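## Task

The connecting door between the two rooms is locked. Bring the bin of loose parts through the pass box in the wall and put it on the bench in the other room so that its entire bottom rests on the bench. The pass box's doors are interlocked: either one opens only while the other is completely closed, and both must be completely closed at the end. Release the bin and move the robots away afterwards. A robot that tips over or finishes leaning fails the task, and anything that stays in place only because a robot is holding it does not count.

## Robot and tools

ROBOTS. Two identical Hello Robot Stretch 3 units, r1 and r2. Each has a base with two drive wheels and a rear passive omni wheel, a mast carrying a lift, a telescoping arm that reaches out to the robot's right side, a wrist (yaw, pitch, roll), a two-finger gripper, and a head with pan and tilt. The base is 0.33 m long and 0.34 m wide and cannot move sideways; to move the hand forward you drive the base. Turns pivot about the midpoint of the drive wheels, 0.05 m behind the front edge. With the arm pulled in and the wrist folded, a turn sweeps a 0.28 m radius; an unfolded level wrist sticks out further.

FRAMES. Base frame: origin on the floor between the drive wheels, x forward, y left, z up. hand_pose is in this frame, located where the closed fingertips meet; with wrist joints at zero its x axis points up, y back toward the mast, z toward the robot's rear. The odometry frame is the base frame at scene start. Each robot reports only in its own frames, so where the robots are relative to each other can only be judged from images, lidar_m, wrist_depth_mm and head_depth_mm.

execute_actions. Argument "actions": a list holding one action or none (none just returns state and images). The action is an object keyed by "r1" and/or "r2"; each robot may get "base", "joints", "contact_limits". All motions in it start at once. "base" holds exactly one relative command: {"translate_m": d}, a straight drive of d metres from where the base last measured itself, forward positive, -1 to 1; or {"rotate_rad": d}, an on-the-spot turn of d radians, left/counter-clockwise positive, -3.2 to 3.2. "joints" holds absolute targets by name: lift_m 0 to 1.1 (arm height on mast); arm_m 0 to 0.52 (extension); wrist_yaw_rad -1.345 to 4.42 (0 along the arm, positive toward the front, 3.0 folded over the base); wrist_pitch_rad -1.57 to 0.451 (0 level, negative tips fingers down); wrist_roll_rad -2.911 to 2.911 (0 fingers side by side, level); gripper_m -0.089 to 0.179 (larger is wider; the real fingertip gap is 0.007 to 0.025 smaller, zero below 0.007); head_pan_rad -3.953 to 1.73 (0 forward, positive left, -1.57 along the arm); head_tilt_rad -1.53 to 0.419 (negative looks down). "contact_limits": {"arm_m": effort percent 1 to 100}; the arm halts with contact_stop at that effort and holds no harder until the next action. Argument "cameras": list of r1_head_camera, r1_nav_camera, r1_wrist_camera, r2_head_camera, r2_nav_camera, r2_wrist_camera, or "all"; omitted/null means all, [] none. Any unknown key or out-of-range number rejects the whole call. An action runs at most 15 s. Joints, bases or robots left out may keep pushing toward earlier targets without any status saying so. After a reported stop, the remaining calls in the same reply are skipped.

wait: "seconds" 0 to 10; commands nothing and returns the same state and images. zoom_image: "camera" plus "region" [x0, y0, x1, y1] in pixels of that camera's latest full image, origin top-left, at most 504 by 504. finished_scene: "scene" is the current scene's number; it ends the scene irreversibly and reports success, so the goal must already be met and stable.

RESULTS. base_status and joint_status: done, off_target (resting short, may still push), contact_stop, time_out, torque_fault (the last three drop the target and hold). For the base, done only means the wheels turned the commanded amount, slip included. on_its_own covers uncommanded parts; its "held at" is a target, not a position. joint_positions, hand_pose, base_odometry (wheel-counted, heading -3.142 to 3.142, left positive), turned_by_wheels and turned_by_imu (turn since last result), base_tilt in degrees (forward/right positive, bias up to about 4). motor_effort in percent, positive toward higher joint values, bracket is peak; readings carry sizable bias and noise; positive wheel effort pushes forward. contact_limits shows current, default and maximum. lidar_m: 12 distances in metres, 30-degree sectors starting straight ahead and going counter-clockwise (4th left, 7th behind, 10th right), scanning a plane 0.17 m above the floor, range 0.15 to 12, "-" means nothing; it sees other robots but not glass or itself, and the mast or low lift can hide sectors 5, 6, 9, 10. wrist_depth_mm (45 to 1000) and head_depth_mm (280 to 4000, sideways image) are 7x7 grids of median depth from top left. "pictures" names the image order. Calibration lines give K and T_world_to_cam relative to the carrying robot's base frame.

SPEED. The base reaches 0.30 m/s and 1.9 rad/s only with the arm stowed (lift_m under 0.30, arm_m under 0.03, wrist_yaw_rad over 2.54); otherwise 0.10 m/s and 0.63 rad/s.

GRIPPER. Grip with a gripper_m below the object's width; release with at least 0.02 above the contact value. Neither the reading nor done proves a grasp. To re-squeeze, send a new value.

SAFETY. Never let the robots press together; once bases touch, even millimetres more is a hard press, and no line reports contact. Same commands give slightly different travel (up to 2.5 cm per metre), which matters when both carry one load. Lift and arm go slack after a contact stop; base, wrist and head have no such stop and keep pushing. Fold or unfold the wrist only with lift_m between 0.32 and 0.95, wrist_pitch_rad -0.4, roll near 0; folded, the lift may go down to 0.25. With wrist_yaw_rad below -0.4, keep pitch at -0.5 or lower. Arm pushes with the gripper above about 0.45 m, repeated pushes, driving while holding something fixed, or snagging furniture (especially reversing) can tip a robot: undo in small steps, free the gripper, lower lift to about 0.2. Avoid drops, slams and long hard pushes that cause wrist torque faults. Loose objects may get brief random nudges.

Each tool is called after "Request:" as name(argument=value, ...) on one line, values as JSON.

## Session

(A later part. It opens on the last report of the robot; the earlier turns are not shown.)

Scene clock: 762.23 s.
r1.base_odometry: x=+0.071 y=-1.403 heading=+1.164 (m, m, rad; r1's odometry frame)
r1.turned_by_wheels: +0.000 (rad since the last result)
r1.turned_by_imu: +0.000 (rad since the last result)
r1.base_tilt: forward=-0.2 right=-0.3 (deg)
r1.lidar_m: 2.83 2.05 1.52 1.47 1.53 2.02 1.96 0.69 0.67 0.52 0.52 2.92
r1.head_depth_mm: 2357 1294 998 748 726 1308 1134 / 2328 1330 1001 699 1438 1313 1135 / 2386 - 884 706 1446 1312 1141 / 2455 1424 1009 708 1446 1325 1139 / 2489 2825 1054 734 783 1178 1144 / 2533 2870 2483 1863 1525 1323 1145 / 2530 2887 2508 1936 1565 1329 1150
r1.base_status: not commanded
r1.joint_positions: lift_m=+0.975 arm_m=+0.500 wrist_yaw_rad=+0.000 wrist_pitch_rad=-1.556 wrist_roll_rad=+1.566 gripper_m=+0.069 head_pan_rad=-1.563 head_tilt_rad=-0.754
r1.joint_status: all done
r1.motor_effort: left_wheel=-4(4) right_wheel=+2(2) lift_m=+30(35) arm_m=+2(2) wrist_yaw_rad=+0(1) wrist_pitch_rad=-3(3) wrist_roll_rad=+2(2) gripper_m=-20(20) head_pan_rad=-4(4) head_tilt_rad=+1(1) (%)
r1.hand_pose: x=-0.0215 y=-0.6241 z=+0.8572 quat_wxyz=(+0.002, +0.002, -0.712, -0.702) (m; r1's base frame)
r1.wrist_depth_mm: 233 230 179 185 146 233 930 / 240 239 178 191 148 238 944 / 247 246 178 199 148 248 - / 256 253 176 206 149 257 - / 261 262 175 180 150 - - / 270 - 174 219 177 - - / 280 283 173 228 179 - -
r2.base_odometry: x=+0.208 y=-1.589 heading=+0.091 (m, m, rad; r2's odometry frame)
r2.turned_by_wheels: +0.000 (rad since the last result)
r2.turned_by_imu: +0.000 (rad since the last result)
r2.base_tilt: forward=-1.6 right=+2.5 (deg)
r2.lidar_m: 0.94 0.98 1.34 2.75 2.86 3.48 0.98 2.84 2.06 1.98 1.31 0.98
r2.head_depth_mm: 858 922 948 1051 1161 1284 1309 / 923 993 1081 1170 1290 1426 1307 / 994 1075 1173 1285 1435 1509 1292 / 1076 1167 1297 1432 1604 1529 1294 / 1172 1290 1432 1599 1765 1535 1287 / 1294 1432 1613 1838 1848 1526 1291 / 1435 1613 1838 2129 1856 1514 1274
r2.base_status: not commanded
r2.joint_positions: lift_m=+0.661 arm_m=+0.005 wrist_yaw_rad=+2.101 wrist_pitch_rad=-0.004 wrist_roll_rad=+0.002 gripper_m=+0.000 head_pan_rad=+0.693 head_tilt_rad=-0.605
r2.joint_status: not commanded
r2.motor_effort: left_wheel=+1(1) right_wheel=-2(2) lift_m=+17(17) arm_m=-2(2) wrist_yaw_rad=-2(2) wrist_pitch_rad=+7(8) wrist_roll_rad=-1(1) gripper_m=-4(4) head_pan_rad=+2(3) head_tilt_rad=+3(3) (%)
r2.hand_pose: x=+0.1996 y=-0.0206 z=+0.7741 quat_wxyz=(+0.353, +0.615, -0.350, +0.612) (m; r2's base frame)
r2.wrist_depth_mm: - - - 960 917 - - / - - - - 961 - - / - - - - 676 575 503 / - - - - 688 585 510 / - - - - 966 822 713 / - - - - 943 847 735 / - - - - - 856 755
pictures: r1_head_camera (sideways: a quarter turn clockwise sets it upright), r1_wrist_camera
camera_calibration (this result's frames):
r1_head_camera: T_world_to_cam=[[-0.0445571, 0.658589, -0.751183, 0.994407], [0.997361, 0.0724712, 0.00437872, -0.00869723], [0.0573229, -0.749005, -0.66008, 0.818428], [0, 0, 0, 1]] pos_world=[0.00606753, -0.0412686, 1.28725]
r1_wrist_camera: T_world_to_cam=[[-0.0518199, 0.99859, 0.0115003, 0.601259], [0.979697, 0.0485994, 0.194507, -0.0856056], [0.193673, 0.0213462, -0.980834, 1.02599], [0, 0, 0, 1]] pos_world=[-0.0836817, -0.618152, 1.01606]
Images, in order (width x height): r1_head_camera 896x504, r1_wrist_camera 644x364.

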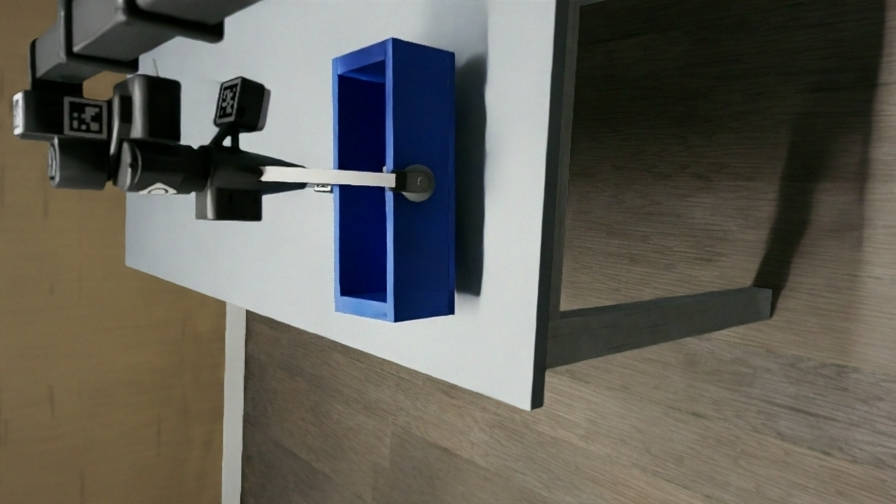

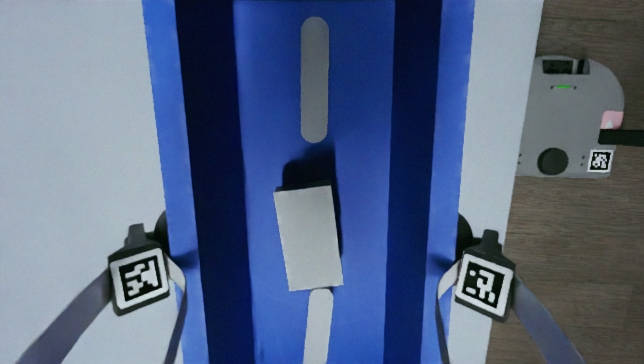

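Request:
execute_actions(actions=[{"r1":{"base":{"translate_m":-0.02},"joints":{"lift_m":0.95}}}], cameras=[])

Request:
execute_actions(actions=[{"r1":{"joints":{"lift_m":0.938}}}], cameras=[])

Request:
execute_actions(actions=[{"r1":{"joints":{"gripper_m":0.179}}}], cameras=[])

Request:
execute_actions(actions=[{"r1":{"joints":{"lift_m":1.01}}}], cameras=["r1_wrist_camera","r1_head_camera"])

Scene clock: 776.20 s.
r1.base_odometry: x=+0.063 y=-1.422 heading=+1.164 (m, m, rad; r1's odometry frame)
r1.turned_by_wheels: +0.000 (rad since the last result)
r1.turned_by_imu: +0.000 (rad since the last result)
r1.base_tilt: forward=-0.3 right=-0.3 (deg)
r1.lidar_m: 2.84 2.05 1.51 1.46 1.53 2.01 1.94 0.69 0.65 1.79 0.52 2.94
r1.head_depth_mm: 2357 - 954 727 725 1311 1135 / 2353 1328 960 705 1437 1313 1140 / 2420 - 962 707 1445 1317 1141 / 2474 1421 1007 709 1448 1322 1142 / 2473 2791 1010 731 810 1126 1142 / 2494 2852 2471 837 1455 1323 1142 / 2539 2879 2502 1935 1565 1318 1143
r1.base_status: done
r1.joint_positions: lift_m=+0.950 arm_m=+0.500 wrist_yaw_rad=+0.000 wrist_pitch_rad=-1.556 wrist_roll_rad=+1.566 gripper_m=+0.069 head_pan_rad=-1.563 head_tilt_rad=-0.754
r1.joint_status: all done
r1.motor_effort: left_wheel=-3(9) right_wheel=+2(4) lift_m=+30(31) arm_m=+2(2) wrist_yaw_rad=+1(0) wrist_pitch_rad=-3(3) wrist_roll_rad=+2(2) gripper_m=-20(20) head_pan_rad=-5(5) head_tilt_rad=+1(1) (%)
r1.hand_pose: x=-0.0215 y=-0.6241 z=+0.8322 quat_wxyz=(+0.002, +0.002, -0.712, -0.702) (m; r1's base frame)
r1.wrist_depth_mm: 210 208 179 186 146 210 917 / 217 213 178 191 146 216 913 / 224 220 177 198 148 224 - / 230 229 176 204 149 230 - / 235 234 175 180 150 238 - / 246 - 174 220 177 - - / 252 253 173 228 177 256 -
r2.base_odometry: x=+0.208 y=-1.589 heading=+0.091 (m, m, rad; r2's odometry frame)
r2.turned_by_wheels: +0.000 (rad since the last result)
r2.turned_by_imu: +0.000 (rad since the last result)
r2.base_tilt: forward=-1.6 right=+2.5 (deg)
r2.lidar_m: 0.95 0.98 1.34 2.75 2.85 3.49 0.98 2.83 2.06 1.98 1.31 0.98
r2.head_depth_mm: 860 921 945 1050 1163 1289 1305 / 922 993 1078 1174 1294 1427 1311 / 995 1075 1174 1293 1429 1506 1298 / 1076 1172 1289 1433 1604 1533 1297 / 1173 1287 1431 1616 1762 1530 1292 / 1290 1431 1615 1843 1858 1521 1282 / 1435 1617 1838 2102 1844 1515 1281
r2.base_status: not commanded
r2.joint_positions: lift_m=+0.661 arm_m=+0.005 wrist_yaw_rad=+2.101 wrist_pitch_rad=-0.004 wrist_roll_rad=+0.002 gripper_m=+0.000 head_pan_rad=+0.693 head_tilt_rad=-0.605
r2.joint_status: not commanded
r2.motor_effort: left_wheel=+1(1) right_wheel=-2(2) lift_m=+17(17) arm_m=-2(2) wrist_yaw_rad=-2(3) wrist_pitch_rad=+8(7) wrist_roll_rad=-1(1) gripper_m=-3(4) head_pan_rad=+3(3) head_tilt_rad=+2(2) (%)
r2.hand_pose: x=+0.1996 y=-0.0206 z=+0.7741 quat_wxyz=(+0.353, +0.615, -0.350, +0.612) (m; r2's base frame)
r2.wrist_depth_mm: - - - 959 922 - - / - - - - 952 - - / - - - - 673 578 507 / - - - - 696 591 513 / - - - - 953 825 723 / - - - - 934 830 743 / - - - - - 841 752
pictures: none
No camera images: the call's "cameras" was empty. Leave "cameras" out to get every camera's image.

Scene clock: 776.97 s.
r1.base_odometry: x=+0.063 y=-1.422 heading=+1.164 (m, m, rad; r1's odometry frame)
r1.turned_by_wheels: +0.000 (rad since the last result)
r1.turned_by_imu: +0.000 (rad since the last result)
r1.base_tilt: forward=-0.3 right=-0.3 (deg)
r1.lidar_m: 2.84 2.05 1.51 1.46 1.53 2.01 1.94 0.69 0.65 1.79 0.52 2.94
r1.head_depth_mm: 2372 - 955 736 725 1313 1136 / 2360 1262 962 719 1443 1311 1140 / 2420 1504 962 723 1443 1319 1137 / 2454 1425 1006 727 1442 1317 1142 / 2508 2767 1013 734 807 1129 1141 / 2507 2888 2504 834 1451 1324 1147 / 2547 2935 2489 1938 1575 1330 1147
r1.base_status: not commanded
r1.joint_positions: lift_m=+0.938 arm_m=+0.500 wrist_yaw_rad=+0.000 wrist_pitch_rad=-1.556 wrist_roll_rad=+1.566 gripper_m=+0.069 head_pan_rad=-1.563 head_tilt_rad=-0.754
r1.joint_status: all done
r1.motor_effort: left_wheel=-3(3) right_wheel=+2(3) lift_m=+31(33) arm_m=+2(2) wrist_yaw_rad=+1(0) wrist_pitch_rad=-3(3) wrist_roll_rad=+2(2) gripper_m=-20(19) head_pan_rad=-4(5) head_tilt_rad=+1(1) (%)
r1.hand_pose: x=-0.0215 y=-0.6241 z=+0.8202 quat_wxyz=(+0.002, +0.002, -0.712, -0.702) (m; r1's base frame)
r1.wrist_depth_mm: 198 197 179 188 146 199 929 / 204 203 178 192 147 205 942 / 210 209 177 199 148 211 - / 218 216 177 205 148 216 - / 225 223 176 180 150 224 - / 233 - 175 216 176 - - / 239 239 173 227 178 240 -
r2.base_odometry: x=+0.208 y=-1.589 heading=+0.091 (m, m, rad; r2's odometry frame)
r2.turned_by_wheels: +0.000 (rad since the last result)
r2.turned_by_imu: +0.000 (rad since the last result)
r2.base_tilt: forward=-1.8 right=+2.5 (deg)
r2.lidar_m: 0.94 0.98 1.34 2.75 2.85 3.48 0.98 2.85 2.06 1.97 1.31 0.98
r2.head_depth_mm: 861 924 951 1051 1166 1290 1308 / 923 993 1076 1173 1291 1429 1305 / 995 1073 1175 1295 1434 1503 1299 / 1076 1173 1294 1436 1599 1527 1296 / 1167 1285 1428 1603 1757 1525 1287 / 1294 1429 1605 1834 1851 1519 1286 / 1432 1622 1836 2107 1850 1513 1285
r2.base_status: not commanded
r2.joint_positions: lift_m=+0.661 arm_m=+0.005 wrist_yaw_rad=+2.101 wrist_pitch_rad=-0.004 wrist_roll_rad=+0.002 gripper_m=+0.000 head_pan_rad=+0.693 head_tilt_rad=-0.605
r2.joint_status: not commanded
r2.motor_effort: left_wheel=+1(1) right_wheel=-2(2) lift_m=+17(17) arm_m=-2(3) wrist_yaw_rad=-2(2) wrist_pitch_rad=+7(8) wrist_roll_rad=-1(1) gripper_m=-3(4) head_pan_rad=+2(3) head_tilt_rad=+3(2) (%)
r2.hand_pose: x=+0.1996 y=-0.0206 z=+0.7741 quat_wxyz=(+0.353, +0.615, -0.350, +0.612) (m; r2's base frame)
r2.wrist_depth_mm: - - - - 936 - - / - - - - 980 - - / - - - - 666 574 502 / - - - - 706 588 514 / - - - - 955 827 717 / - - - - 946 834 726 / - - - - - 858 752
pictures: none
No camera images: the call's "cameras" was empty. Leave "cameras" out to get every camera's image.

Scene clock: 778.57 s.
r1.base_odometry: x=+0.063 y=-1.422 heading=+1.164 (m, m, rad; r1's odometry frame)
r1.turned_by_wheels: +0.000 (rad since the last result)
r1.turned_by_imu: +0.000 (rad since the last result)
r1.base_tilt: forward=-0.3 right=-0.4 (deg)
r1.lidar_m: 2.84 2.05 1.51 1.46 1.53 2.00 1.94 0.69 0.65 1.79 0.52 2.94
r1.head_depth_mm: 2380 - 956 739 726 1312 1140 / 2360 1266 961 719 1446 1319 1129 / 2409 - 962 723 1437 1311 1138 / 2457 1422 1012 727 1447 1320 1141 / 2498 2791 1009 732 808 1129 1145 / 2496 2898 2498 837 1458 1321 1140 / 2521 2940 2539 1932 1573 1325 1148
r1.base_status: not commanded
r1.joint_positions: lift_m=+0.938 arm_m=+0.500 wrist_yaw_rad=+0.000 wrist_pitch_rad=-1.556 wrist_roll_rad=+1.567 gripper_m=+0.179 head_pan_rad=-1.563 head_tilt_rad=-0.754
r1.joint_status: all done
r1.motor_effort: left_wheel=-3(3) right_wheel=+2(2) lift_m=+30(30) arm_m=+2(2) wrist_yaw_rad=+1(1) wrist_pitch_rad=-3(3) wrist_roll_rad=+2(2) gripper_m=+0(84) head_pan_rad=-5(5) head_tilt_rad=+1(1) (%)
r1.hand_pose: x=-0.0215 y=-0.6240 z=+0.8202 quat_wxyz=(+0.002, +0.001, -0.712, -0.702) (m; r1's base frame)
r1.wrist_depth_mm: 200 198 180 189 145 199 896 / 204 204 179 195 146 205 928 / 212 210 179 199 147 211 - / 219 216 176 206 148 219 990 / 223 223 175 182 150 225 - / - 234 175 220 177 234 - / 243 239 174 228 178 241 -
r2.base_odometry: x=+0.208 y=-1.589 heading=+0.091 (m, m, rad; r2's odometry frame)
r2.turned_by_wheels: +0.000 (rad since the last result)
r2.turned_by_imu: +0.000 (rad since the last result)
r2.base_tilt: forward=-1.7 right=+2.5 (deg)
r2.lidar_m: 0.94 0.98 1.34 2.75 2.85 3.49 0.98 2.85 2.05 1.97 1.31 0.98
r2.head_depth_mm: 861 922 948 1053 1167 1292 1309 / 919 997 1074 1173 1295 1427 1308 / 993 1074 1176 1286 1434 1494 1300 / 1075 1174 1289 1437 1608 1531 1297 / 1177 1291 1431 1613 1764 1527 1283 / 1289 1433 1610 1837 1879 1517 1288 / 1427 1594 1848 2126 1855 1510 1281
r2.base_status: not commanded
r2.joint_positions: lift_m=+0.661 arm_m=+0.005 wrist_yaw_rad=+2.101 wrist_pitch_rad=-0.004 wrist_roll_rad=+0.002 gripper_m=+0.000 head_pan_rad=+0.693 head_tilt_rad=-0.605
r2.joint_status: not commanded
r2.motor_effort: left_wheel=+1(1) right_wheel=-2(2) lift_m=+18(17) arm_m=-3(2) wrist_yaw_rad=-2(2) wrist_pitch_rad=+8(8) wrist_roll_rad=-1(1) gripper_m=-3(4) head_pan_rad=+3(3) head_tilt_rad=+3(2) (%)
r2.hand_pose: x=+0.1996 y=-0.0206 z=+0.7741 quat_wxyz=(+0.353, +0.615, -0.350, +0.612) (m; r2's base frame)
r2.wrist_depth_mm: - - - 973 946 - - / - - - - 965 - - / - - - - 676 572 506 / - - - - 700 584 509 / - - - - 957 825 715 / - - - - 933 848 744 / - - - - - 855 738
pictures: none
No camera images: the call's "cameras" was empty. Leave "cameras" out to get every camera's image.

Scene clock: 780.07 s.
r1.base_odometry: x=+0.063 y=-1.422 heading=+1.164 (m, m, rad; r1's odometry frame)
r1.turned_by_wheels: +0.000 (rad since the last result)
r1.turned_by_imu: +0.000 (rad since the last result)
r1.base_tilt: forward=-0.3 right=-0.3 (deg)
r1.lidar_m: 2.85 2.06 1.52 1.46 1.53 2.01 1.94 0.69 0.66 1.79 0.52 2.94
r1.head_depth_mm: 2499 1388 999 745 725 1311 1138 / - 1496 1001 718 1447 1316 1136 / 2471 - 1003 708 1444 1311 1140 / 2472 1424 1009 728 1448 1312 1141 / 2499 2791 1009 733 811 1127 1147 / 2522 2879 2499 836 1453 1324 1142 / 2538 2896 2519 1929 1573 1324 1152
r1.base_status: not commanded
r1.joint_positions: lift_m=+1.010 arm_m=+0.500 wrist_yaw_rad=+0.000 wrist_pitch_rad=-1.556 wrist_roll_rad=+1.567 gripper_m=+0.179 head_pan_rad=-1.563 head_tilt_rad=-0.754
r1.joint_status: all done
r1.motor_effort: left_wheel=-3(3) right_wheel=+2(2) lift_m=+37(38) arm_m=+2(2) wrist_yaw_rad=+0(1) wrist_pitch_rad=-3(3) wrist_roll_rad=+2(2) gripper_m=+1(0) head_pan_rad=-4(5) head_tilt_rad=+1(1) (%)
r1.hand_pose: x=-0.0215 y=-0.6240 z=+0.8919 quat_wxyz=(+0.002, +0.001, -0.712, -0.702) (m; r1's base frame)
r1.wrist_depth_mm: 268 267 212 231 231 271 973 / 273 275 250 262 271 274 986 / 282 282 271 273 280 281 - / 291 290 280 279 289 - - / 297 299 289 287 298 - - / - 308 307 297 307 - - / 324 319 315 285 319 - -
r2.base_odometry: x=+0.208 y=-1.589 heading=+0.091 (m, m, rad; r2's odometry frame)
r2.turned_by_wheels: +0.000 (rad since the last result)
r2.turned_by_imu: +0.000 (rad since the last result)
r2.base_tilt: forward=-1.8 right=+2.4 (deg)
r2.lidar_m: 0.94 0.98 1.35 2.75 2.86 3.47 0.98 2.84 2.06 1.97 1.31 0.98
r2.head_depth_mm: 861 924 947 1050 1164 1296 1303 / 923 993 1079 1171 1288 1424 1301 / 992 1076 1175 1293 1441 1501 1302 / 1074 1172 1289 1429 1604 1531 1295 / 1174 1287 1427 1610 1754 1528 1289 / 1282 1432 1608 1834 1861 1517 1290 / 1433 1605 1832 2118 1850 1519 1279
r2.base_status: not commanded
r2.joint_positions: lift_m=+0.661 arm_m=+0.005 wrist_yaw_rad=+2.101 wrist_pitch_rad=-0.004 wrist_roll_rad=+0.002 gripper_m=+0.000 head_pan_rad=+0.693 head_tilt_rad=-0.605
r2.joint_status: not commanded
r2.motor_effort: left_wheel=+1(1) right_wheel=-2(2) lift_m=+17(17) arm_m=-3(2) wrist_yaw_rad=-2(2) wrist_pitch_rad=+7(8) wrist_roll_rad=-1(1) gripper_m=-4(3) head_pan_rad=+2(3) head_tilt_rad=+2(3) (%)
r2.hand_pose: x=+0.1996 y=-0.0206 z=+0.7741 quat_wxyz=(+0.353, +0.615, -0.350, +0.612) (m; r2's base frame)
r2.wrist_depth_mm: - - - 964 937 - - / - - - - 957 - - / - - - - 682 574 500 / - - - - 689 594 510 / - - - - 968 819 716 / - - - - 941 859 743 / - - - - - 854 769
pictures: r1_head_camera (sideways: a quarter turn clockwise sets it upright), r1_wrist_camera
camera_calibration (this result's frames):
r1_head_camera: T_world_to_cam=[[-0.0445574, 0.658589, -0.751182, 0.994407], [0.997361, 0.0724716, 0.00437874, -0.00869725], [0.0573232, -0.749005, -0.66008, 0.818428], [0, 0, 0, 1]] pos_world=[0.00606754, -0.0412686, 1.28725]
r1_wrist_camera: T_world_to_cam=[[-0.0507398, 0.998644, 0.0116469, 0.600751], [0.979746, 0.0475108, 0.194528, -0.0930627], [0.193711, 0.0212813, -0.980828, 1.06002], [0, 0, 0, 1]] pos_world=[-0.0836774, -0.618073, 1.0508]
Images, in order (width x height): r1_head_camera 896x504, r1_wrist_camera 644x364.

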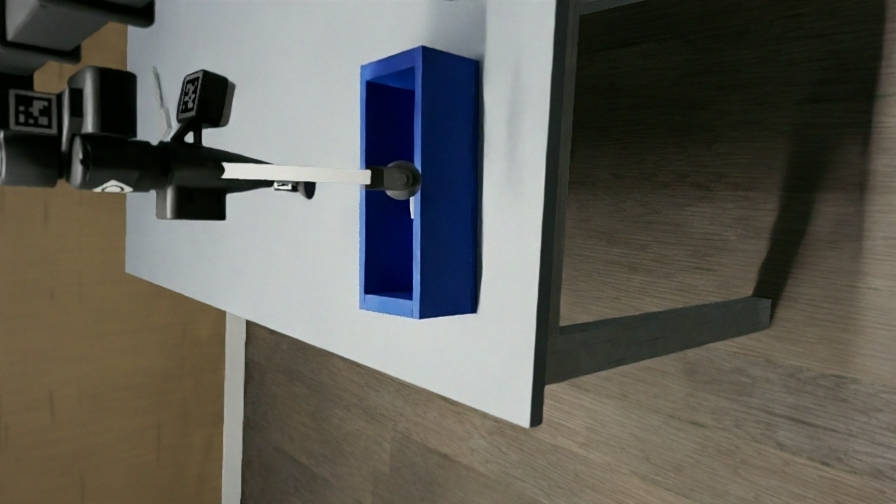

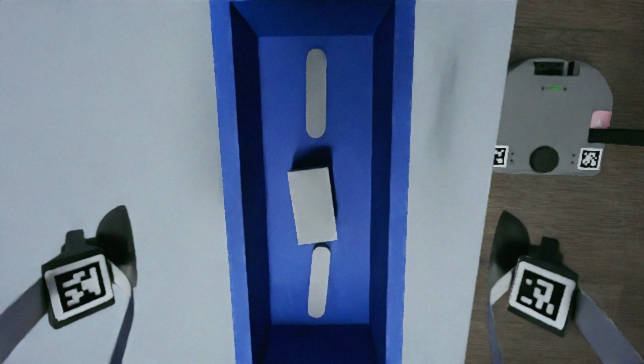

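Request:
execute_actions(actions=[{"r1":{"base":{"rotate_rad":1.565},"joints":{"lift_m":1.05,"arm_m":0.37,"head_pan_rad":-0.4,"head_tilt_rad":-0.7}}}], cameras=[])

Request:
execute_actions(actions=[{"r1":{"base":{"translate_m":0.35},"joints":{"lift_m":0.66,"wrist_yaw_rad":1.57,"wrist_roll_rad":0,"wrist_pitch_rad":0.02,"gripper_m":0}}}], cameras=["r1_wrist_camera","r1_head_camera","r1_nav_camera"])

Scene clock: 791.50 s.
r1.base_odometry: x=+0.063 y=-1.422 heading=+2.729 (m, m, rad; r1's odometry frame)
r1.turned_by_wheels: +1.565 (rad since the last result)
r1.turned_by_imu: +1.562 (rad since the last result)
r1.base_tilt: forward=-0.2 right=-0.3 (deg)
r1.lidar_m: 1.47 1.53 2.00 1.94 2.02 0.66 1.78 0.52 2.94 2.84 2.06 1.51
r1.head_depth_mm: 1428 1636 1924 2027 1610 1347 1154 / 629 699 801 1894 1628 1351 1158 / 799 1475 976 1899 1624 1348 1159 / 1005 1204 1310 1898 1631 1351 1160 / 1114 1310 1606 1829 1618 1353 1166 / 1548 1616 1533 1769 1631 1360 1164 / 3038 1596 1332 1693 1636 1362 1168
r1.base_status: done
r1.joint_positions: lift_m=+1.050 arm_m=+0.370 wrist_yaw_rad=+0.000 wrist_pitch_rad=-1.556 wrist_roll_rad=+1.567 gripper_m=+0.179 head_pan_rad=-0.407 head_tilt_rad=-0.705
r1.joint_status: all done
r1.motor_effort: left_wheel=-4(14) right_wheel=+2(11) lift_m=+37(40) arm_m=-1(3) wrist_yaw_rad=+1(0) wrist_pitch_rad=-3(3) wrist_roll_rad=+2(2) gripper_m=+0(0) head_pan_rad=+4(57) head_tilt_rad=+1(6) (%)
r1.hand_pose: x=-0.0215 y=-0.4945 z=+0.9319 quat_wxyz=(+0.002, +0.001, -0.712, -0.702) (m; r1's base frame)
r1.wrist_depth_mm: - - - - - - - / - - - - - - - / - - - - - - - / - - - - - - - / - - - - - - - / - - - - - - - / - - - - - - -
r2.base_odometry: x=+0.208 y=-1.589 heading=+0.091 (m, m, rad; r2's odometry frame)
r2.turned_by_wheels: +0.000 (rad since the last result)
r2.turned_by_imu: +0.000 (rad since the last result)
r2.base_tilt: forward=-1.8 right=+2.6 (deg)
r2.lidar_m: 0.94 0.98 1.34 2.75 2.86 3.48 0.98 2.85 2.06 1.97 1.31 0.98
r2.head_depth_mm: 861 923 947 1055 1162 1292 1308 / 922 994 1075 1170 1294 1424 1302 / 995 1077 1175 1293 1435 1500 1295 / 1076 1170 1292 1435 1601 1536 1298 / 1169 1285 1433 1612 1754 1528 1296 / 1287 1432 1613 1844 1858 1521 1284 / 1428 1609 1839 2114 1843 1515 1280
r2.base_status: not commanded
r2.joint_positions: lift_m=+0.661 arm_m=+0.005 wrist_yaw_rad=+2.101 wrist_pitch_rad=-0.004 wrist_roll_rad=+0.002 gripper_m=+0.000 head_pan_rad=+0.693 head_tilt_rad=-0.605
r2.joint_status: not commanded
r2.motor_effort: left_wheel=+1(1) right_wheel=-2(2) lift_m=+17(18) arm_m=-3(3) wrist_yaw_rad=-2(2) wrist_pitch_rad=+7(7) wrist_roll_rad=-1(1) gripper_m=-4(4) head_pan_rad=+3(3) head_tilt_rad=+2(2) (%)
r2.hand_pose: x=+0.1996 y=-0.0206 z=+0.7741 quat_wxyz=(+0.353, +0.615, -0.350, +0.612) (m; r2's base frame)
r2.wrist_depth_mm: - - - 994 949 - - / - - - - 978 - - / - - - - 675 573 509 / - - - - 689 590 512 / - - - - 951 816 711 / - - - - 932 836 736 / - - - - - 861 746
pictures: none
No camera images: the call's "cameras" was empty. Leave "cameras" out to get every camera's image.

Scene clock: 796.47 s.
r1.base_odometry: x=-0.258 y=-1.281 heading=+2.729 (m, m, rad; r1's odometry frame)
r1.turned_by_wheels: +0.000 (rad since the last result)
r1.turned_by_imu: -0.002 (rad since the last result)
r1.base_tilt: forward=-0.3 right=-0.3 (deg)
r1.lidar_m: 1.11 1.16 1.57 1.94 2.02 0.95 0.86 3.38 2.95 2.84 1.57 1.15
r1.head_depth_mm: 517 1236 1439 714 709 1338 1161 / 615 1181 1370 803 1578 1348 1164 / 720 806 917 1531 1616 1354 1160 / 804 906 1041 1468 1621 1356 1162 / 1087 1306 1132 1399 1571 1352 1156 / 1877 1412 1141 1331 1530 1357 1162 / - 2762 1137 1267 1473 1357 1164
r1.base_status: done
r1.joint_positions: lift_m=+0.660 arm_m=+0.370 wrist_yaw_rad=+1.568 wrist_pitch_rad=-0.003 wrist_roll_rad=+0.006 gripper_m=+0.000 head_pan_rad=-0.407 head_tilt_rad=-0.704
r1.joint_status: all done
r1.motor_effort: left_wheel=-3(4) right_wheel=+2(8) lift_m=+26(34) arm_m=-2(2) wrist_yaw_rad=+3(6) wrist_pitch_rad=+8(8) wrist_roll_rad=-2(3) gripper_m=-2(84) head_pan_rad=+4(4) head_tilt_rad=+1(1) (%)
r1.hand_pose: x=+0.2348 y=-0.5159 z=+0.7739 quat_wxyz=(+0.500, +0.502, -0.501, +0.497) (m; r1's base frame)
r1.wrist_depth_mm: 796 219 269 939 935 946 965 / 839 219 317 969 969 950 960 / 864 827 316 - - - - / - 813 312 - - - - / - - 270 - - - - / - - 268 - - - - / - - - - - - -
r2.base_odometry: x=+0.208 y=-1.589 heading=+0.091 (m, m, rad; r2's odometry frame)
r2.turned_by_wheels: +0.000 (rad since the last result)
r2.turned_by_imu: +0.000 (rad since the last result)
r2.base_tilt: forward=-1.6 right=+2.6 (deg)
r2.lidar_m: 0.94 0.98 1.34 2.75 2.84 3.48 0.98 2.85 2.06 1.98 1.31 0.98
r2.head_depth_mm: 862 925 948 1051 1162 1289 1305 / 924 992 1075 1173 1292 1429 1305 / 992 1078 1173 1287 1430 1506 1298 / 1075 1169 1288 1431 1594 1535 1300 / 1172 1290 1438 1609 1763 1525 1289 / 1290 1441 1609 1835 1864 1521 1286 / 1429 1615 1825 2118 1842 1518 1281
r2.base_status: not commanded
r2.joint_positions: lift_m=+0.661 arm_m=+0.005 wrist_yaw_rad=+2.101 wrist_pitch_rad=-0.004 wrist_roll_rad=+0.002 gripper_m=+0.000 head_pan_rad=+0.693 head_tilt_rad=-0.605
r2.joint_status: not commanded
r2.motor_effort: left_wheel=+2(1) right_wheel=-2(2) lift_m=+18(17) arm_m=-2(2) wrist_yaw_rad=-2(2) wrist_pitch_rad=+7(7) wrist_roll_rad=-1(1) gripper_m=-4(4) head_pan_rad=+3(3) head_tilt_rad=+2(2) (%)
r2.hand_pose: x=+0.1996 y=-0.0206 z=+0.7741 quat_wxyz=(+0.353, +0.615, -0.350, +0.612) (m; r2's base frame)
r2.wrist_depth_mm: - - - 972 956 - - / - - - - 977 - - / - - - - 663 575 504 / - - - - 708 587 510 / - - - - 942 826 724 / - - - - 933 851 734 / - - - - - 839 757
pictures: r1_head_camera (sideways: a quarter turn clockwise sets it upright), r1_nav_camera (sideways: a quarter turn counterclockwise sets it upright), r1_wrist_camera
camera_calibration (this result's frames):
r1_head_camera: T_world_to_cam=[[-0.585894, 0.209653, -0.782798, 1.03892], [0.335518, 0.942033, 0.00117739, -0.000492372], [0.737669, -0.261953, -0.622274, 0.7651], [0, 0, 0, 1]] pos_world=[0.0444715, -0.016928, 1.28937]
r1_nav_camera: T_world_to_cam=[[0.625835, -0.249721, 0.738898, -0.932855], [-0.393759, -0.918928, 0.0229427, 0.0276544], [0.673264, -0.305306, -0.673427, 0.833558], [0, 0, 0, 1]] pos_world=[0.033498, 0.0469487, 1.24999]
r1_wrist_camera: T_world_to_cam=[[-0.0275061, -0.998749, 0.0417591, -0.552028], [-0.200234, -0.0354233, -0.979108, 0.816197], [0.979362, -0.035293, -0.199009, 0.0736077], [0, 0, 0, 1]] pos_world=[0.0761577, -0.519827, 0.836845]
Images, in order (width x height): r1_head_camera 896x504, r1_nav_camera 672x504, r1_wrist_camera 644x364.

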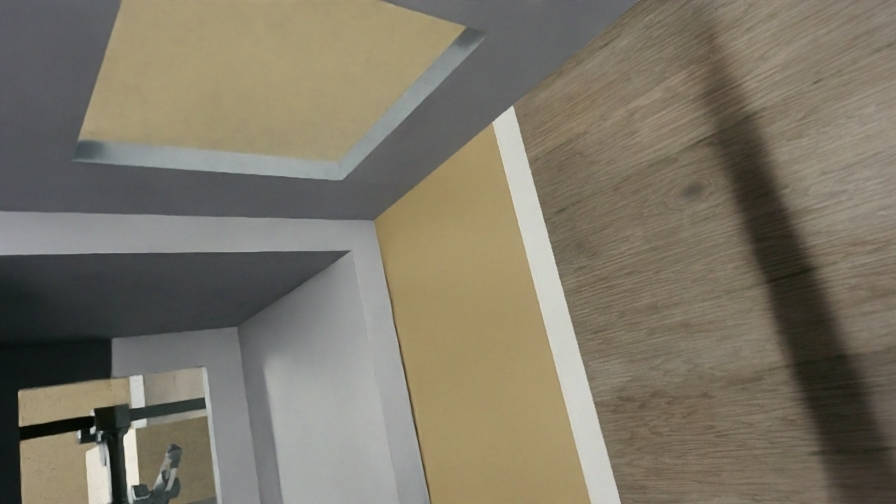

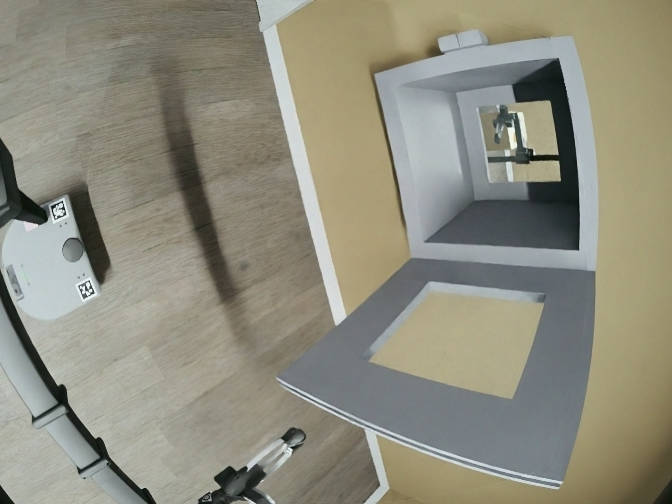

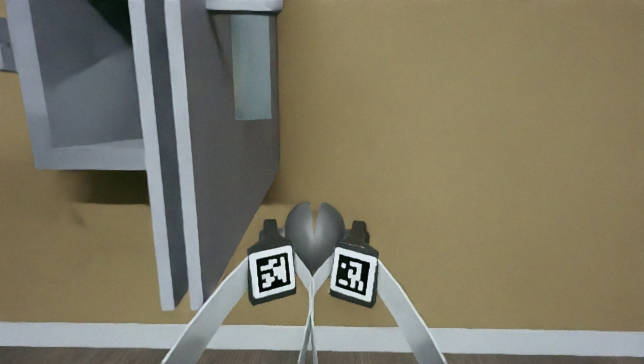

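Request:
execute_actions(actions=[{"r1":{"base":{"translate_m":0.17},"joints":{"wrist_yaw_rad":1.7}}}], cameras=[])

Request:
execute_actions(actions=[{"r1":{"joints":{"arm_m":0.005,"wrist_yaw_rad":1.8},"contact_limits":{"arm_m":12}}}], cameras=["r1_wrist_camera","r1_nav_camera"])

Scene clock: 812.60 s.
r1.base_odometry: x=-0.413 y=-1.213 heading=+2.728 (m, m, rad; r1's odometry frame)
r1.turned_by_wheels: +0.000 (rad since the last result)
r1.turned_by_imu: -0.001 (rad since the last result)
r1.base_tilt: forward=-0.2 right=-0.3 (deg)
r1.lidar_m: 0.94 0.98 1.33 1.94 2.01 1.10 1.03 3.52 2.95 2.85 1.33 0.98
r1.head_depth_mm: 505 1036 1220 1362 693 1355 1158 / 588 644 744 780 1574 1353 1156 / 649 724 822 1273 1536 1352 1163 / 773 876 992 1239 1488 1357 1161 / 1046 1187 1132 949 1401 1355 1163 / 1752 2905 1140 913 1326 1355 1164 / 3370 1831 1142 886 1253 1363 1165
r1.base_status: done
r1.joint_positions: lift_m=+0.660 arm_m=+0.370 wrist_yaw_rad=+1.698 wrist_pitch_rad=-0.003 wrist_roll_rad=+0.006 gripper_m=+0.000 head_pan_rad=-0.407 head_tilt_rad=-0.704
r1.joint_status: all done
r1.motor_effort: left_wheel=-3(6) right_wheel=+2(8) lift_m=+26(26) arm_m=-2(1) wrist_yaw_rad=+3(5) wrist_pitch_rad=+8(8) wrist_roll_rad=-2(2) gripper_m=-1(2) head_pan_rad=+5(4) head_tilt_rad=+1(1) (%)
r1.hand_pose: x=+0.2327 y=-0.4827 z=+0.7739 quat_wxyz=(+0.467, +0.533, -0.467, +0.528) (m; r1's base frame)
r1.wrist_depth_mm: 86 110 - 808 775 762 728 / 86 110 - 829 805 756 742 / 87 111 195 838 816 785 773 / 87 111 196 853 851 812 781 / 87 112 180 - 888 842 817 / 88 112 164 970 880 868 830 / 88 113 - - 958 903 893
r2.base_odometry: x=+0.208 y=-1.589 heading=+0.091 (m, m, rad; r2's odometry frame)
r2.turned_by_wheels: +0.000 (rad since the last result)
r2.turned_by_imu: +0.000 (rad since the last result)
r2.base_tilt: forward=-1.6 right=+2.5 (deg)
r2.lidar_m: 0.94 0.98 1.34 2.74 2.85 3.49 0.97 2.84 2.05 1.98 1.31 0.98
r2.head_depth_mm: 860 923 950 1046 1162 1288 1309 / 924 993 1076 1170 1286 1429 1308 / 990 1080 1169 1293 1441 1499 1303 / 1073 1168 1290 1441 1600 1536 1295 / 1176 1283 1429 1617 1766 1529 1295 / 1290 1428 1609 1846 1861 1523 1287 / 1423 1617 1836 2124 1845 1515 1277
r2.base_status: not commanded
r2.joint_positions: lift_m=+0.661 arm_m=+0.005 wrist_yaw_rad=+2.101 wrist_pitch_rad=-0.004 wrist_roll_rad=+0.002 gripper_m=+0.000 head_pan_rad=+0.693 head_tilt_rad=-0.605
r2.joint_status: not commanded
r2.motor_effort: left_wheel=+1(1) right_wheel=-2(2) lift_m=+17(17) arm_m=-2(3) wrist_yaw_rad=-2(2) wrist_pitch_rad=+8(7) wrist_roll_rad=-1(0) gripper_m=-4(4) head_pan_rad=+2(3) head_tilt_rad=+3(2) (%)
r2.hand_pose: x=+0.1996 y=-0.0206 z=+0.7741 quat_wxyz=(+0.353, +0.615, -0.350, +0.612) (m; r2's base frame)
r2.wrist_depth_mm: - - - 978 924 - - / - - - - 952 - - / - - - - 675 577 510 / - - - - 706 585 506 / - - - - 933 836 715 / - - - - 931 842 715 / - - - - - 855 758
pictures: none
No camera images: the call's "cameras" was empty. Leave "cameras" out to get every camera's image.

Scene clock: 816.50 s.
r1.base_odometry: x=-0.413 y=-1.213 heading=+2.728 (m, m, rad; r1's odometry frame)
r1.turned_by_wheels: +0.000 (rad since the last result)
r1.turned_by_imu: +0.000 (rad since the last result)
r1.base_tilt: forward=-0.2 right=-0.4 (deg)
r1.lidar_m: 0.94 0.98 1.33 1.93 2.01 1.10 1.03 3.55 2.94 2.85 1.33 0.98
r1.head_depth_mm: 910 1041 1212 1462 1612 1347 1158 / 864 990 1157 1379 1578 1349 1157 / 362 602 783 827 632 1294 1164 / - - 321 310 389 435 1095 / - - - - 291 343 1098 / - - - 899 1332 1357 1165 / - 1786 1133 883 1259 1361 1164
r1.base_status: not commanded
r1.joint_positions: lift_m=+0.660 arm_m=+0.005 wrist_yaw_rad=+1.799 wrist_pitch_rad=-0.003 wrist_roll_rad=+0.006 gripper_m=+0.000 head_pan_rad=-0.407 head_tilt_rad=-0.704
r1.joint_status: all done
r1.motor_effort: left_wheel=-4(7) right_wheel=+3(6) lift_m=+26(26) arm_m=-2(4) wrist_yaw_rad=+2(20) wrist_pitch_rad=+8(8) wrist_roll_rad=-2(2) gripper_m=-3(3) head_pan_rad=+4(5) head_tilt_rad=+1(1) (%)
r1.contact_limits: arm_m 12 (drawing in: default 16, maximum 26; extending or still: default 22, maximum 36)
r1.hand_pose: x=+0.2282 y=-0.0924 z=+0.7740 quat_wxyz=(+0.440, +0.556, -0.440, +0.551) (m; r1's base frame)
r1.wrist_depth_mm: - 974 148 177 - 603 668 / - 960 151 183 - 584 689 / - - 160 190 268 460 714 / - - 165 196 267 412 736 / - - 166 - 280 793 779 / - - 180 208 880 832 790 / - - 179 980 949 875 807
r2.base_odometry: x=+0.208 y=-1.589 heading=+0.091 (m, m, rad; r2's odometry frame)
r2.turned_by_wheels: +0.000 (rad since the last result)
r2.turned_by_imu: +0.000 (rad since the last result)
r2.base_tilt: forward=-1.7 right=+2.6 (deg)
r2.lidar_m: 0.94 0.98 1.34 2.75 2.86 3.47 0.98 2.84 2.06 1.98 1.31 0.98
r2.head_depth_mm: 861 924 945 1050 1165 1292 1308 / 923 991 1076 1173 1284 1431 1298 / 994 1073 1166 1292 1432 1505 1300 / 1077 1177 1292 1434 1611 1528 1296 / 1171 1288 1430 1612 1750 1530 1292 / 1290 1425 1609 1832 1856 1519 1291 / 1430 1621 1833 2115 1840 1515 1284
r2.base_status: not commanded
r2.joint_positions: lift_m=+0.661 arm_m=+0.005 wrist_yaw_rad=+2.101 wrist_pitch_rad=-0.004 wrist_roll_rad=+0.002 gripper_m=+0.000 head_pan_rad=+0.693 head_tilt_rad=-0.605
r2.joint_status: not commanded
r2.motor_effort: left_wheel=+1(2) right_wheel=-2(2) lift_m=+17(17) arm_m=-3(2) wrist_yaw_rad=-2(2) wrist_pitch_rad=+8(8) wrist_roll_rad=-1(1) gripper_m=-3(4) head_pan_rad=+3(3) head_tilt_rad=+3(3) (%)
r2.hand_pose: x=+0.1996 y=-0.0206 z=+0.7741 quat_wxyz=(+0.353, +0.615, -0.350, +0.612) (m; r2's base frame)
r2.wrist_depth_mm: - - - 979 943 - - / - - - - 959 - - / - - - - 658 579 505 / - - - - 702 586 509 / - - - - 952 830 721 / - - - - 947 860 728 / - - - - - 868 762
pictures: r1_nav_camera (sideways: a quarter turn counterclockwise sets it upright), r1_wrist_camera
camera_calibration (this result's frames):
r1_nav_camera: T_world_to_cam=[[0.625802, -0.249687, 0.738938, -0.932907], [-0.393735, -0.918937, 0.0229429, 0.0276541], [0.673309, -0.305304, -0.673383, 0.833501], [0, 0, 0, 1]] pos_world=[0.0334996, 0.0469482, 1.24999]
r1_wrist_camera: T_world_to_cam=[[0.201195, -0.97865, 0.0419985, -0.179798], [-0.186737, -0.0804087, -0.979114, 0.822662], [0.961587, 0.18915, -0.198928, 0.119756], [0, 0, 0, 1]] pos_world=[0.0746403, -0.132462, 0.836854]
Images, in order (width x height): r1_nav_camera 672x504, r1_wrist_camera 644x364.

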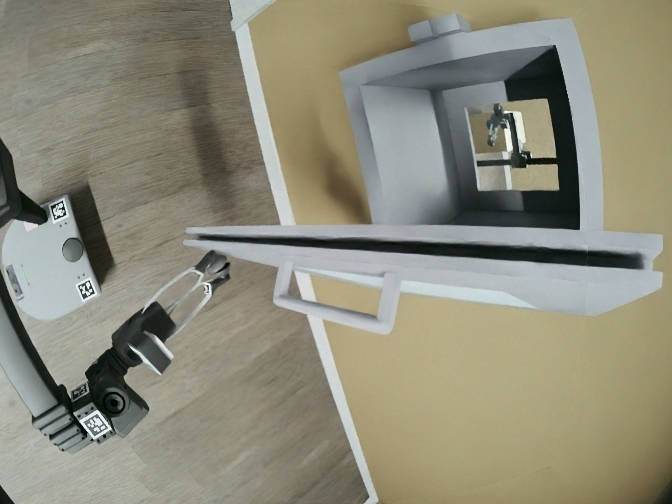

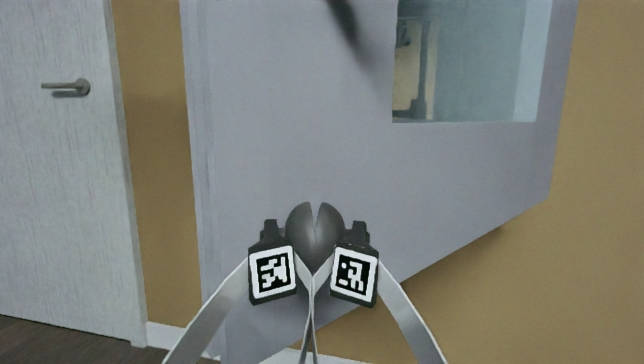

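Request:
execute_actions(actions=[{"r1":{"base":{"translate_m":0.06},"joints":{"wrist_yaw_rad":1.95}}}], cameras=["r1_wrist_camera"])

Request:
execute_actions(actions=[{"r1":{"base":{"translate_m":0.37},"joints":{"wrist_yaw_rad":2.1,"head_pan_rad":0.7,"head_tilt_rad":-0.6}}}], cameras=["r1_wrist_camera","r1_head_camera"])

Scene clock: 829.70 s.
r1.base_odometry: x=-0.468 y=-1.189 heading=+2.728 (m, m, rad; r1's odometry frame)
r1.turned_by_wheels: +0.000 (rad since the last result)
r1.turned_by_imu: +0.000 (rad since the last result)
r1.base_tilt: forward=-0.3 right=-0.3 (deg)
r1.lidar_m: 0.88 0.92 1.24 1.93 2.01 1.16 1.09 3.58 2.94 2.85 1.24 0.91
r1.head_depth_mm: 848 966 1133 1363 1564 1349 1157 / 528 882 1063 1285 1535 1347 1157 / 353 563 737 742 1453 1353 1160 / 292 310 989 914 629 466 1205 / - - - 304 330 369 440 / - - - - - 300 356 / - - - - - 1297 1165
r1.base_status: done
r1.joint_positions: lift_m=+0.660 arm_m=+0.005 wrist_yaw_rad=+1.948 wrist_pitch_rad=-0.003 wrist_roll_rad=+0.006 gripper_m=+0.000 head_pan_rad=-0.407 head_tilt_rad=-0.704
r1.joint_status: all done
r1.motor_effort: left_wheel=-3(7) right_wheel=+2(10) lift_m=+26(26) arm_m=-1(1) wrist_yaw_rad=+3(19) wrist_pitch_rad=+8(8) wrist_roll_rad=-2(2) gripper_m=-2(4) head_pan_rad=+4(5) head_tilt_rad=+1(1) (%)
r1.hand_pose: x=+0.2168 y=-0.0558 z=+0.7740 quat_wxyz=(+0.398, +0.587, -0.397, +0.583) (m; r1's base frame)
r1.wrist_depth_mm: - - 156 176 - 965 507 / - - 160 183 - 954 490 / - - 165 190 227 287 364 / - - 170 196 229 275 348 / - - 173 - 239 291 391 / - - 176 208 257 739 681 / - - 193 951 901 788 704
r2.base_odometry: x=+0.208 y=-1.589 heading=+0.091 (m, m, rad; r2's odometry frame)
r2.turned_by_wheels: +0.000 (rad since the last result)
r2.turned_by_imu: +0.000 (rad since the last result)
r2.base_tilt: forward=-1.7 right=+2.5 (deg)
r2.lidar_m: 0.94 0.98 1.34 2.75 2.86 3.48 0.98 2.85 2.06 1.98 1.31 0.98
r2.head_depth_mm: 859 925 947 1053 1164 1289 1309 / 922 994 1078 1168 1293 1431 1305 / 992 1082 1173 1290 1430 1495 1304 / 1073 1168 1292 1432 1609 1536 1296 / 1174 1289 1431 1610 1755 1528 1298 / 1292 1431 1613 1838 1859 1518 1286 / 1428 1617 1833 2114 1850 1519 1282
r2.base_status: not commanded
r2.joint_positions: lift_m=+0.661 arm_m=+0.005 wrist_yaw_rad=+2.101 wrist_pitch_rad=-0.004 wrist_roll_rad=+0.002 gripper_m=+0.000 head_pan_rad=+0.693 head_tilt_rad=-0.605
r2.joint_status: not commanded
r2.motor_effort: left_wheel=+1(1) right_wheel=-2(2) lift_m=+17(17) arm_m=-2(3) wrist_yaw_rad=-2(2) wrist_pitch_rad=+8(7) wrist_roll_rad=-1(1) gripper_m=-4(4) head_pan_rad=+3(2) head_tilt_rad=+2(3) (%)
r2.hand_pose: x=+0.1996 y=-0.0206 z=+0.7741 quat_wxyz=(+0.353, +0.615, -0.350, +0.612) (m; r2's base frame)
r2.wrist_depth_mm: - - - 976 931 - - / - - - - 958 - - / - - - - 670 576 506 / - - - - 702 582 510 / - - - - 958 828 731 / - - - - 940 848 731 / - - - - - 881 754
pictures: r1_wrist_camera
camera_calibration (this result's frames):
r1_wrist_camera: T_world_to_cam=[[0.344968, -0.937673, 0.0420207, -0.170567], [-0.172574, -0.107368, -0.979127, 0.818928], [0.922613, 0.330516, -0.198857, 0.140092], [0, 0, 0, 1]] pos_world=[0.0709149, -0.118312, 0.836861]
Images, in order (width x height): r1_wrist_camera 644x364.

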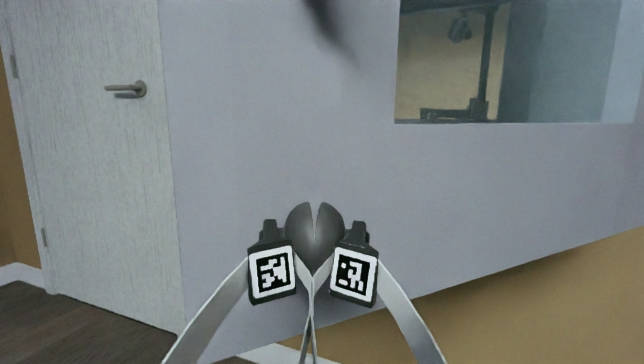

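Scene clock: 834.87 s.
r1.base_odometry: x=-0.807 y=-1.040 heading=+2.728 (m, m, rad; r1's odometry frame)
r1.turned_by_wheels: +0.000 (rad since the last result)
r1.turned_by_imu: -0.001 (rad since the last result)
r1.base_tilt: forward=-0.3 right=-0.4 (deg)
r1.lidar_m: 0.51 0.53 0.73 1.93 2.01 1.51 1.46 3.99 2.96 1.95 0.72 0.53
r1.head_depth_mm: - - - - 668 602 507 / - - - - - 320 414 / - - - - 301 346 417 / - - - 292 325 378 494 / - - 803 905 1108 1328 1210 / 690 778 883 1050 1313 1441 1217 / 747 881 1038 1305 1644 1450 1215
r1.base_status: done
r1.joint_positions: lift_m=+0.660 arm_m=+0.005 wrist_yaw_rad=+2.102 wrist_pitch_rad=-0.003 wrist_roll_rad=+0.006 gripper_m=+0.000 head_pan_rad=+0.693 head_tilt_rad=-0.604
r1.joint_status: all done
r1.motor_effort: left_wheel=-3(11) right_wheel=+2(10) lift_m=+26(26) arm_m=-2(1) wrist_yaw_rad=-2(20) wrist_pitch_rad=+8(8) wrist_roll_rad=-2(2) gripper_m=-1(3) head_pan_rad=+5(57) head_tilt_rad=+1(10) (%)
r1.hand_pose: x=+0.1996 y=-0.0205 z=+0.7741 quat_wxyz=(+0.352, +0.616, -0.351, +0.612) (m; r1's base frame)
r1.wrist_depth_mm: 919 233 353 514 737 - - / 989 250 364 528 775 - - / - 259 232 200 176 156 141 / - 271 226 194 172 153 138 / - 284 239 - 177 158 142 / - 878 256 213 179 162 145 / - 921 721 573 193 167 148
r2.base_odometry: x=+0.208 y=-1.589 heading=+0.091 (m, m, rad; r2's odometry frame)
r2.turned_by_wheels: +0.000 (rad since the last result)
r2.turned_by_imu: +0.000 (rad since the last result)
r2.base_tilt: forward=-1.7 right=+2.3 (deg)
r2.lidar_m: 0.94 0.98 1.35 2.75 2.85 3.47 0.98 2.85 2.06 1.97 1.31 0.98
r2.head_depth_mm: 861 923 947 1053 1163 1291 1309 / 922 992 1080 1173 1290 1428 1304 / 993 1074 1177 1294 1429 1505 1299 / 1076 1169 1294 1430 1604 1535 1300 / 1175 1282 1431 1608 1755 1522 1289 / 1291 1429 1607 1844 1857 1524 1288 / 1435 1614 1835 2131 1845 1520 1281
r2.base_status: not commanded
r2.joint_positions: lift_m=+0.661 arm_m=+0.005 wrist_yaw_rad=+2.101 wrist_pitch_rad=-0.004 wrist_roll_rad=+0.002 gripper_m=+0.000 head_pan_rad=+0.693 head_tilt_rad=-0.605
r2.joint_status: not commanded
r2.motor_effort: left_wheel=+2(1) right_wheel=-2(2) lift_m=+17(17) arm_m=-3(2) wrist_yaw_rad=-2(2) wrist_pitch_rad=+7(7) wrist_roll_rad=-1(1) gripper_m=-4(3) head_pan_rad=+3(3) head_tilt_rad=+3(3) (%)
r2.hand_pose: x=+0.1996 y=-0.0206 z=+0.7741 quat_wxyz=(+0.353, +0.615, -0.350, +0.612) (m; r2's base frame)
r2.wrist_depth_mm: - - - 987 953 - 970 / - - - - 942 - 997 / - - - - 669 579 508 / - - - - 696 587 505 / - - - - 958 823 718 / - - - - 938 852 738 / - - - - - 852 749
pictures: r1_head_camera (sideways: a quarter turn clockwise sets it upright), r1_wrist_camera
camera_calibration (this result's frames):
r1_head_camera: T_world_to_cam=[[-0.390007, -0.375128, -0.840936, 1.11352], [-0.687245, 0.726407, -0.00531064, 0.0141935], [0.612854, 0.575858, -0.541108, 0.660268], [0, 0, 0, 1]] pos_world=[0.039386, 0.0271817, 1.29375]
r1_wrist_camera: T_world_to_cam=[[0.484197, -0.873947, 0.0420729, -0.158036], [-0.153592, -0.132237, -0.979246, 0.815697], [0.861372, 0.467686, -0.19826, 0.158894], [0, 0, 0, 1]] pos_world=[0.0649377, -0.104562, 0.83692]
Images, in order (width x height): r1_head_camera 896x504, r1_wrist_camera 644x364.

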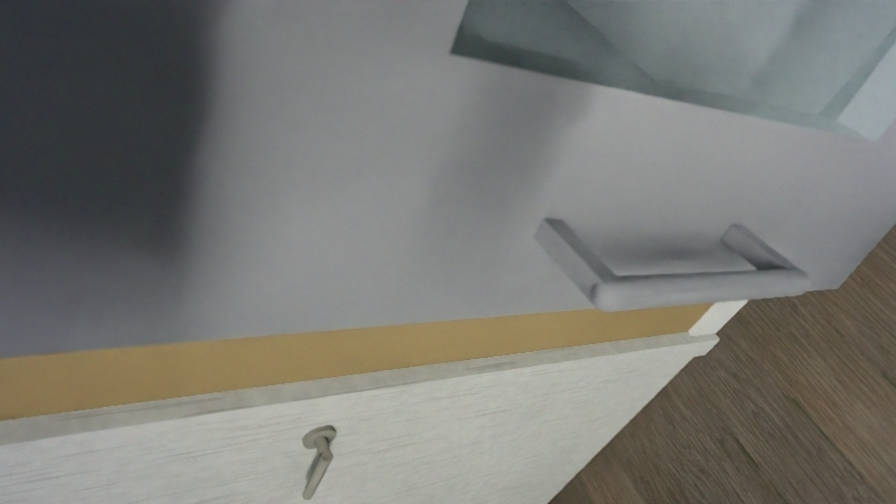

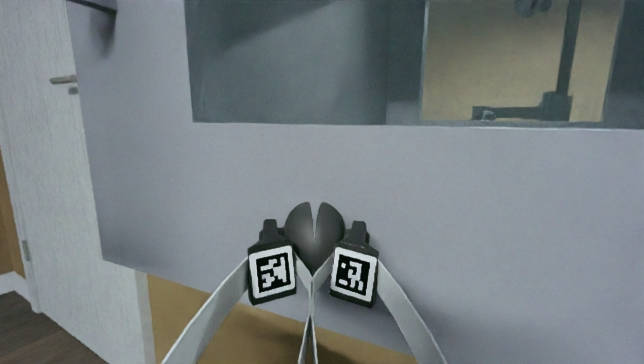

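Request:
execute_actions(actions=[{"r1":{"base":{"translate_m":0.035}}}], cameras=["r1_head_camera"])

Scene clock: 840.67 s.
r1.base_odometry: x=-0.839 y=-1.026 heading=+2.728 (m, m, rad; r1's odometry frame)
r1.turned_by_wheels: +0.000 (rad since the last result)
r1.turned_by_imu: +0.000 (rad since the last result)
r1.base_tilt: forward=-0.3 right=-0.4 (deg)
r1.lidar_m: 0.48 0.50 0.68 1.93 2.01 1.54 1.50 4.01 2.95 1.81 0.67 0.49
r1.head_depth_mm: - - - - 661 604 508 / - - - - 298 349 423 / - - - 294 329 386 463 / - - 294 329 353 404 1142 / 582 651 735 819 1030 1261 1210 / 643 733 838 982 1199 1411 1214 / 693 800 952 1204 1594 1449 1215
r1.base_status: done
r1.joint_positions: lift_m=+0.660 arm_m=+0.005 wrist_yaw_rad=+2.101 wrist_pitch_rad=-0.003 wrist_roll_rad=+0.006 gripper_m=+0.000 head_pan_rad=+0.693 head_tilt_rad=-0.604
r1.joint_status: not commanded
r1.motor_effort: left_wheel=-3(12) right_wheel=+1(17) lift_m=+26(26) arm_m=-1(1) wrist_yaw_rad=-1(1) wrist_pitch_rad=+8(7) wrist_roll_rad=-2(2) gripper_m=-1(2) head_pan_rad=+4(4) head_tilt_rad=+2(1) (%)
r1.hand_pose: x=+0.1997 y=-0.0206 z=+0.7741 quat_wxyz=(+0.352, +0.616, -0.351, +0.611) (m; r1's base frame)
r1.wrist_depth_mm: 818 264 355 514 726 - - / 849 286 265 528 742 - - / 928 301 250 210 175 152 141 / - 314 246 200 171 148 131 / - 332 260 - 174 151 133 / - 848 632 217 176 155 137 / - 886 643 535 191 160 140
r2.base_odometry: x=+0.208 y=-1.589 heading=+0.091 (m, m, rad; r2's odometry frame)
r2.turned_by_wheels: +0.000 (rad since the last result)
r2.turned_by_imu: +0.000 (rad since the last result)
r2.base_tilt: forward=-1.7 right=+2.6 (deg)
r2.lidar_m: 0.95 0.98 1.34 2.75 2.85 3.48 0.98 2.84 2.06 1.98 1.31 0.98
r2.head_depth_mm: 862 923 932 1049 1164 1287 1304 / 919 993 1075 1173 1294 1422 1304 / 995 1077 1170 1287 1433 1506 1301 / 1074 1174 1292 1435 1605 1532 1295 / 1172 1289 1430 1610 1758 1529 1294 / 1285 1435 1608 1829 1854 1525 1283 / 1426 1611 1829 2117 1854 1511 1279
r2.base_status: not commanded
r2.joint_positions: lift_m=+0.661 arm_m=+0.005 wrist_yaw_rad=+2.101 wrist_pitch_rad=-0.004 wrist_roll_rad=+0.002 gripper_m=+0.000 head_pan_rad=+0.693 head_tilt_rad=-0.605
r2.joint_status: not commanded
r2.motor_effort: left_wheel=+1(1) right_wheel=-2(2) lift_m=+17(18) arm_m=-3(3) wrist_yaw_rad=-1(3) wrist_pitch_rad=+8(8) wrist_roll_rad=-1(1) gripper_m=-4(4) head_pan_rad=+3(2) head_tilt_rad=+2(3) (%)
r2.hand_pose: x=+0.1996 y=-0.0206 z=+0.7741 quat_wxyz=(+0.353, +0.615, -0.350, +0.612) (m; r2's base frame)
r2.wrist_depth_mm: - - - 961 927 - 934 / - - - - 969 - 946 / - - - - 668 577 502 / - - - - 696 591 502 / - - - - 950 826 724 / - - - - 938 842 751 / - - - - - 857 741
pictures: r1_head_camera (sideways: a quarter turn clockwise sets it upright)
camera_calibration (this result's frames):
r1_head_camera: T_world_to_cam=[[-0.389986, -0.37513, -0.840945, 1.11353], [-0.687263, 0.726389, -0.00531171, 0.014195], [0.612846, 0.575879, -0.541094, 0.66025], [0, 0, 0, 1]] pos_world=[0.0393854, 0.0271827, 1.29375]
Images, in order (width x height): r1_head_camera 896x504.

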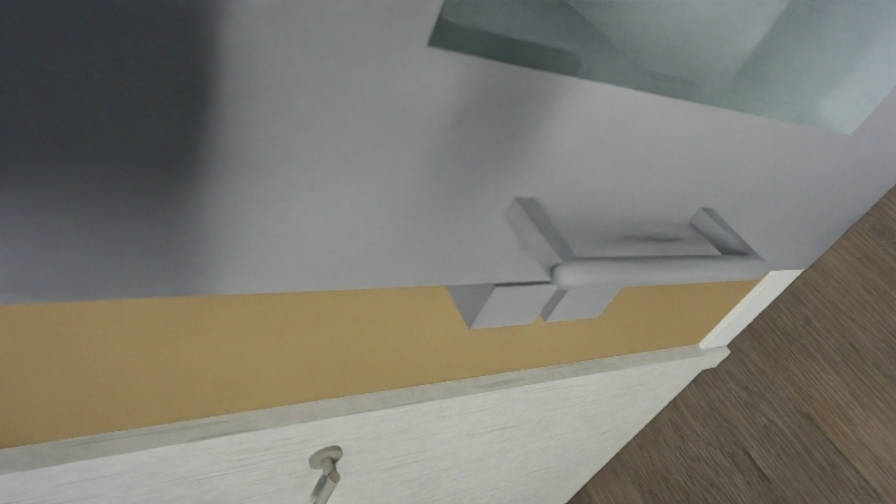

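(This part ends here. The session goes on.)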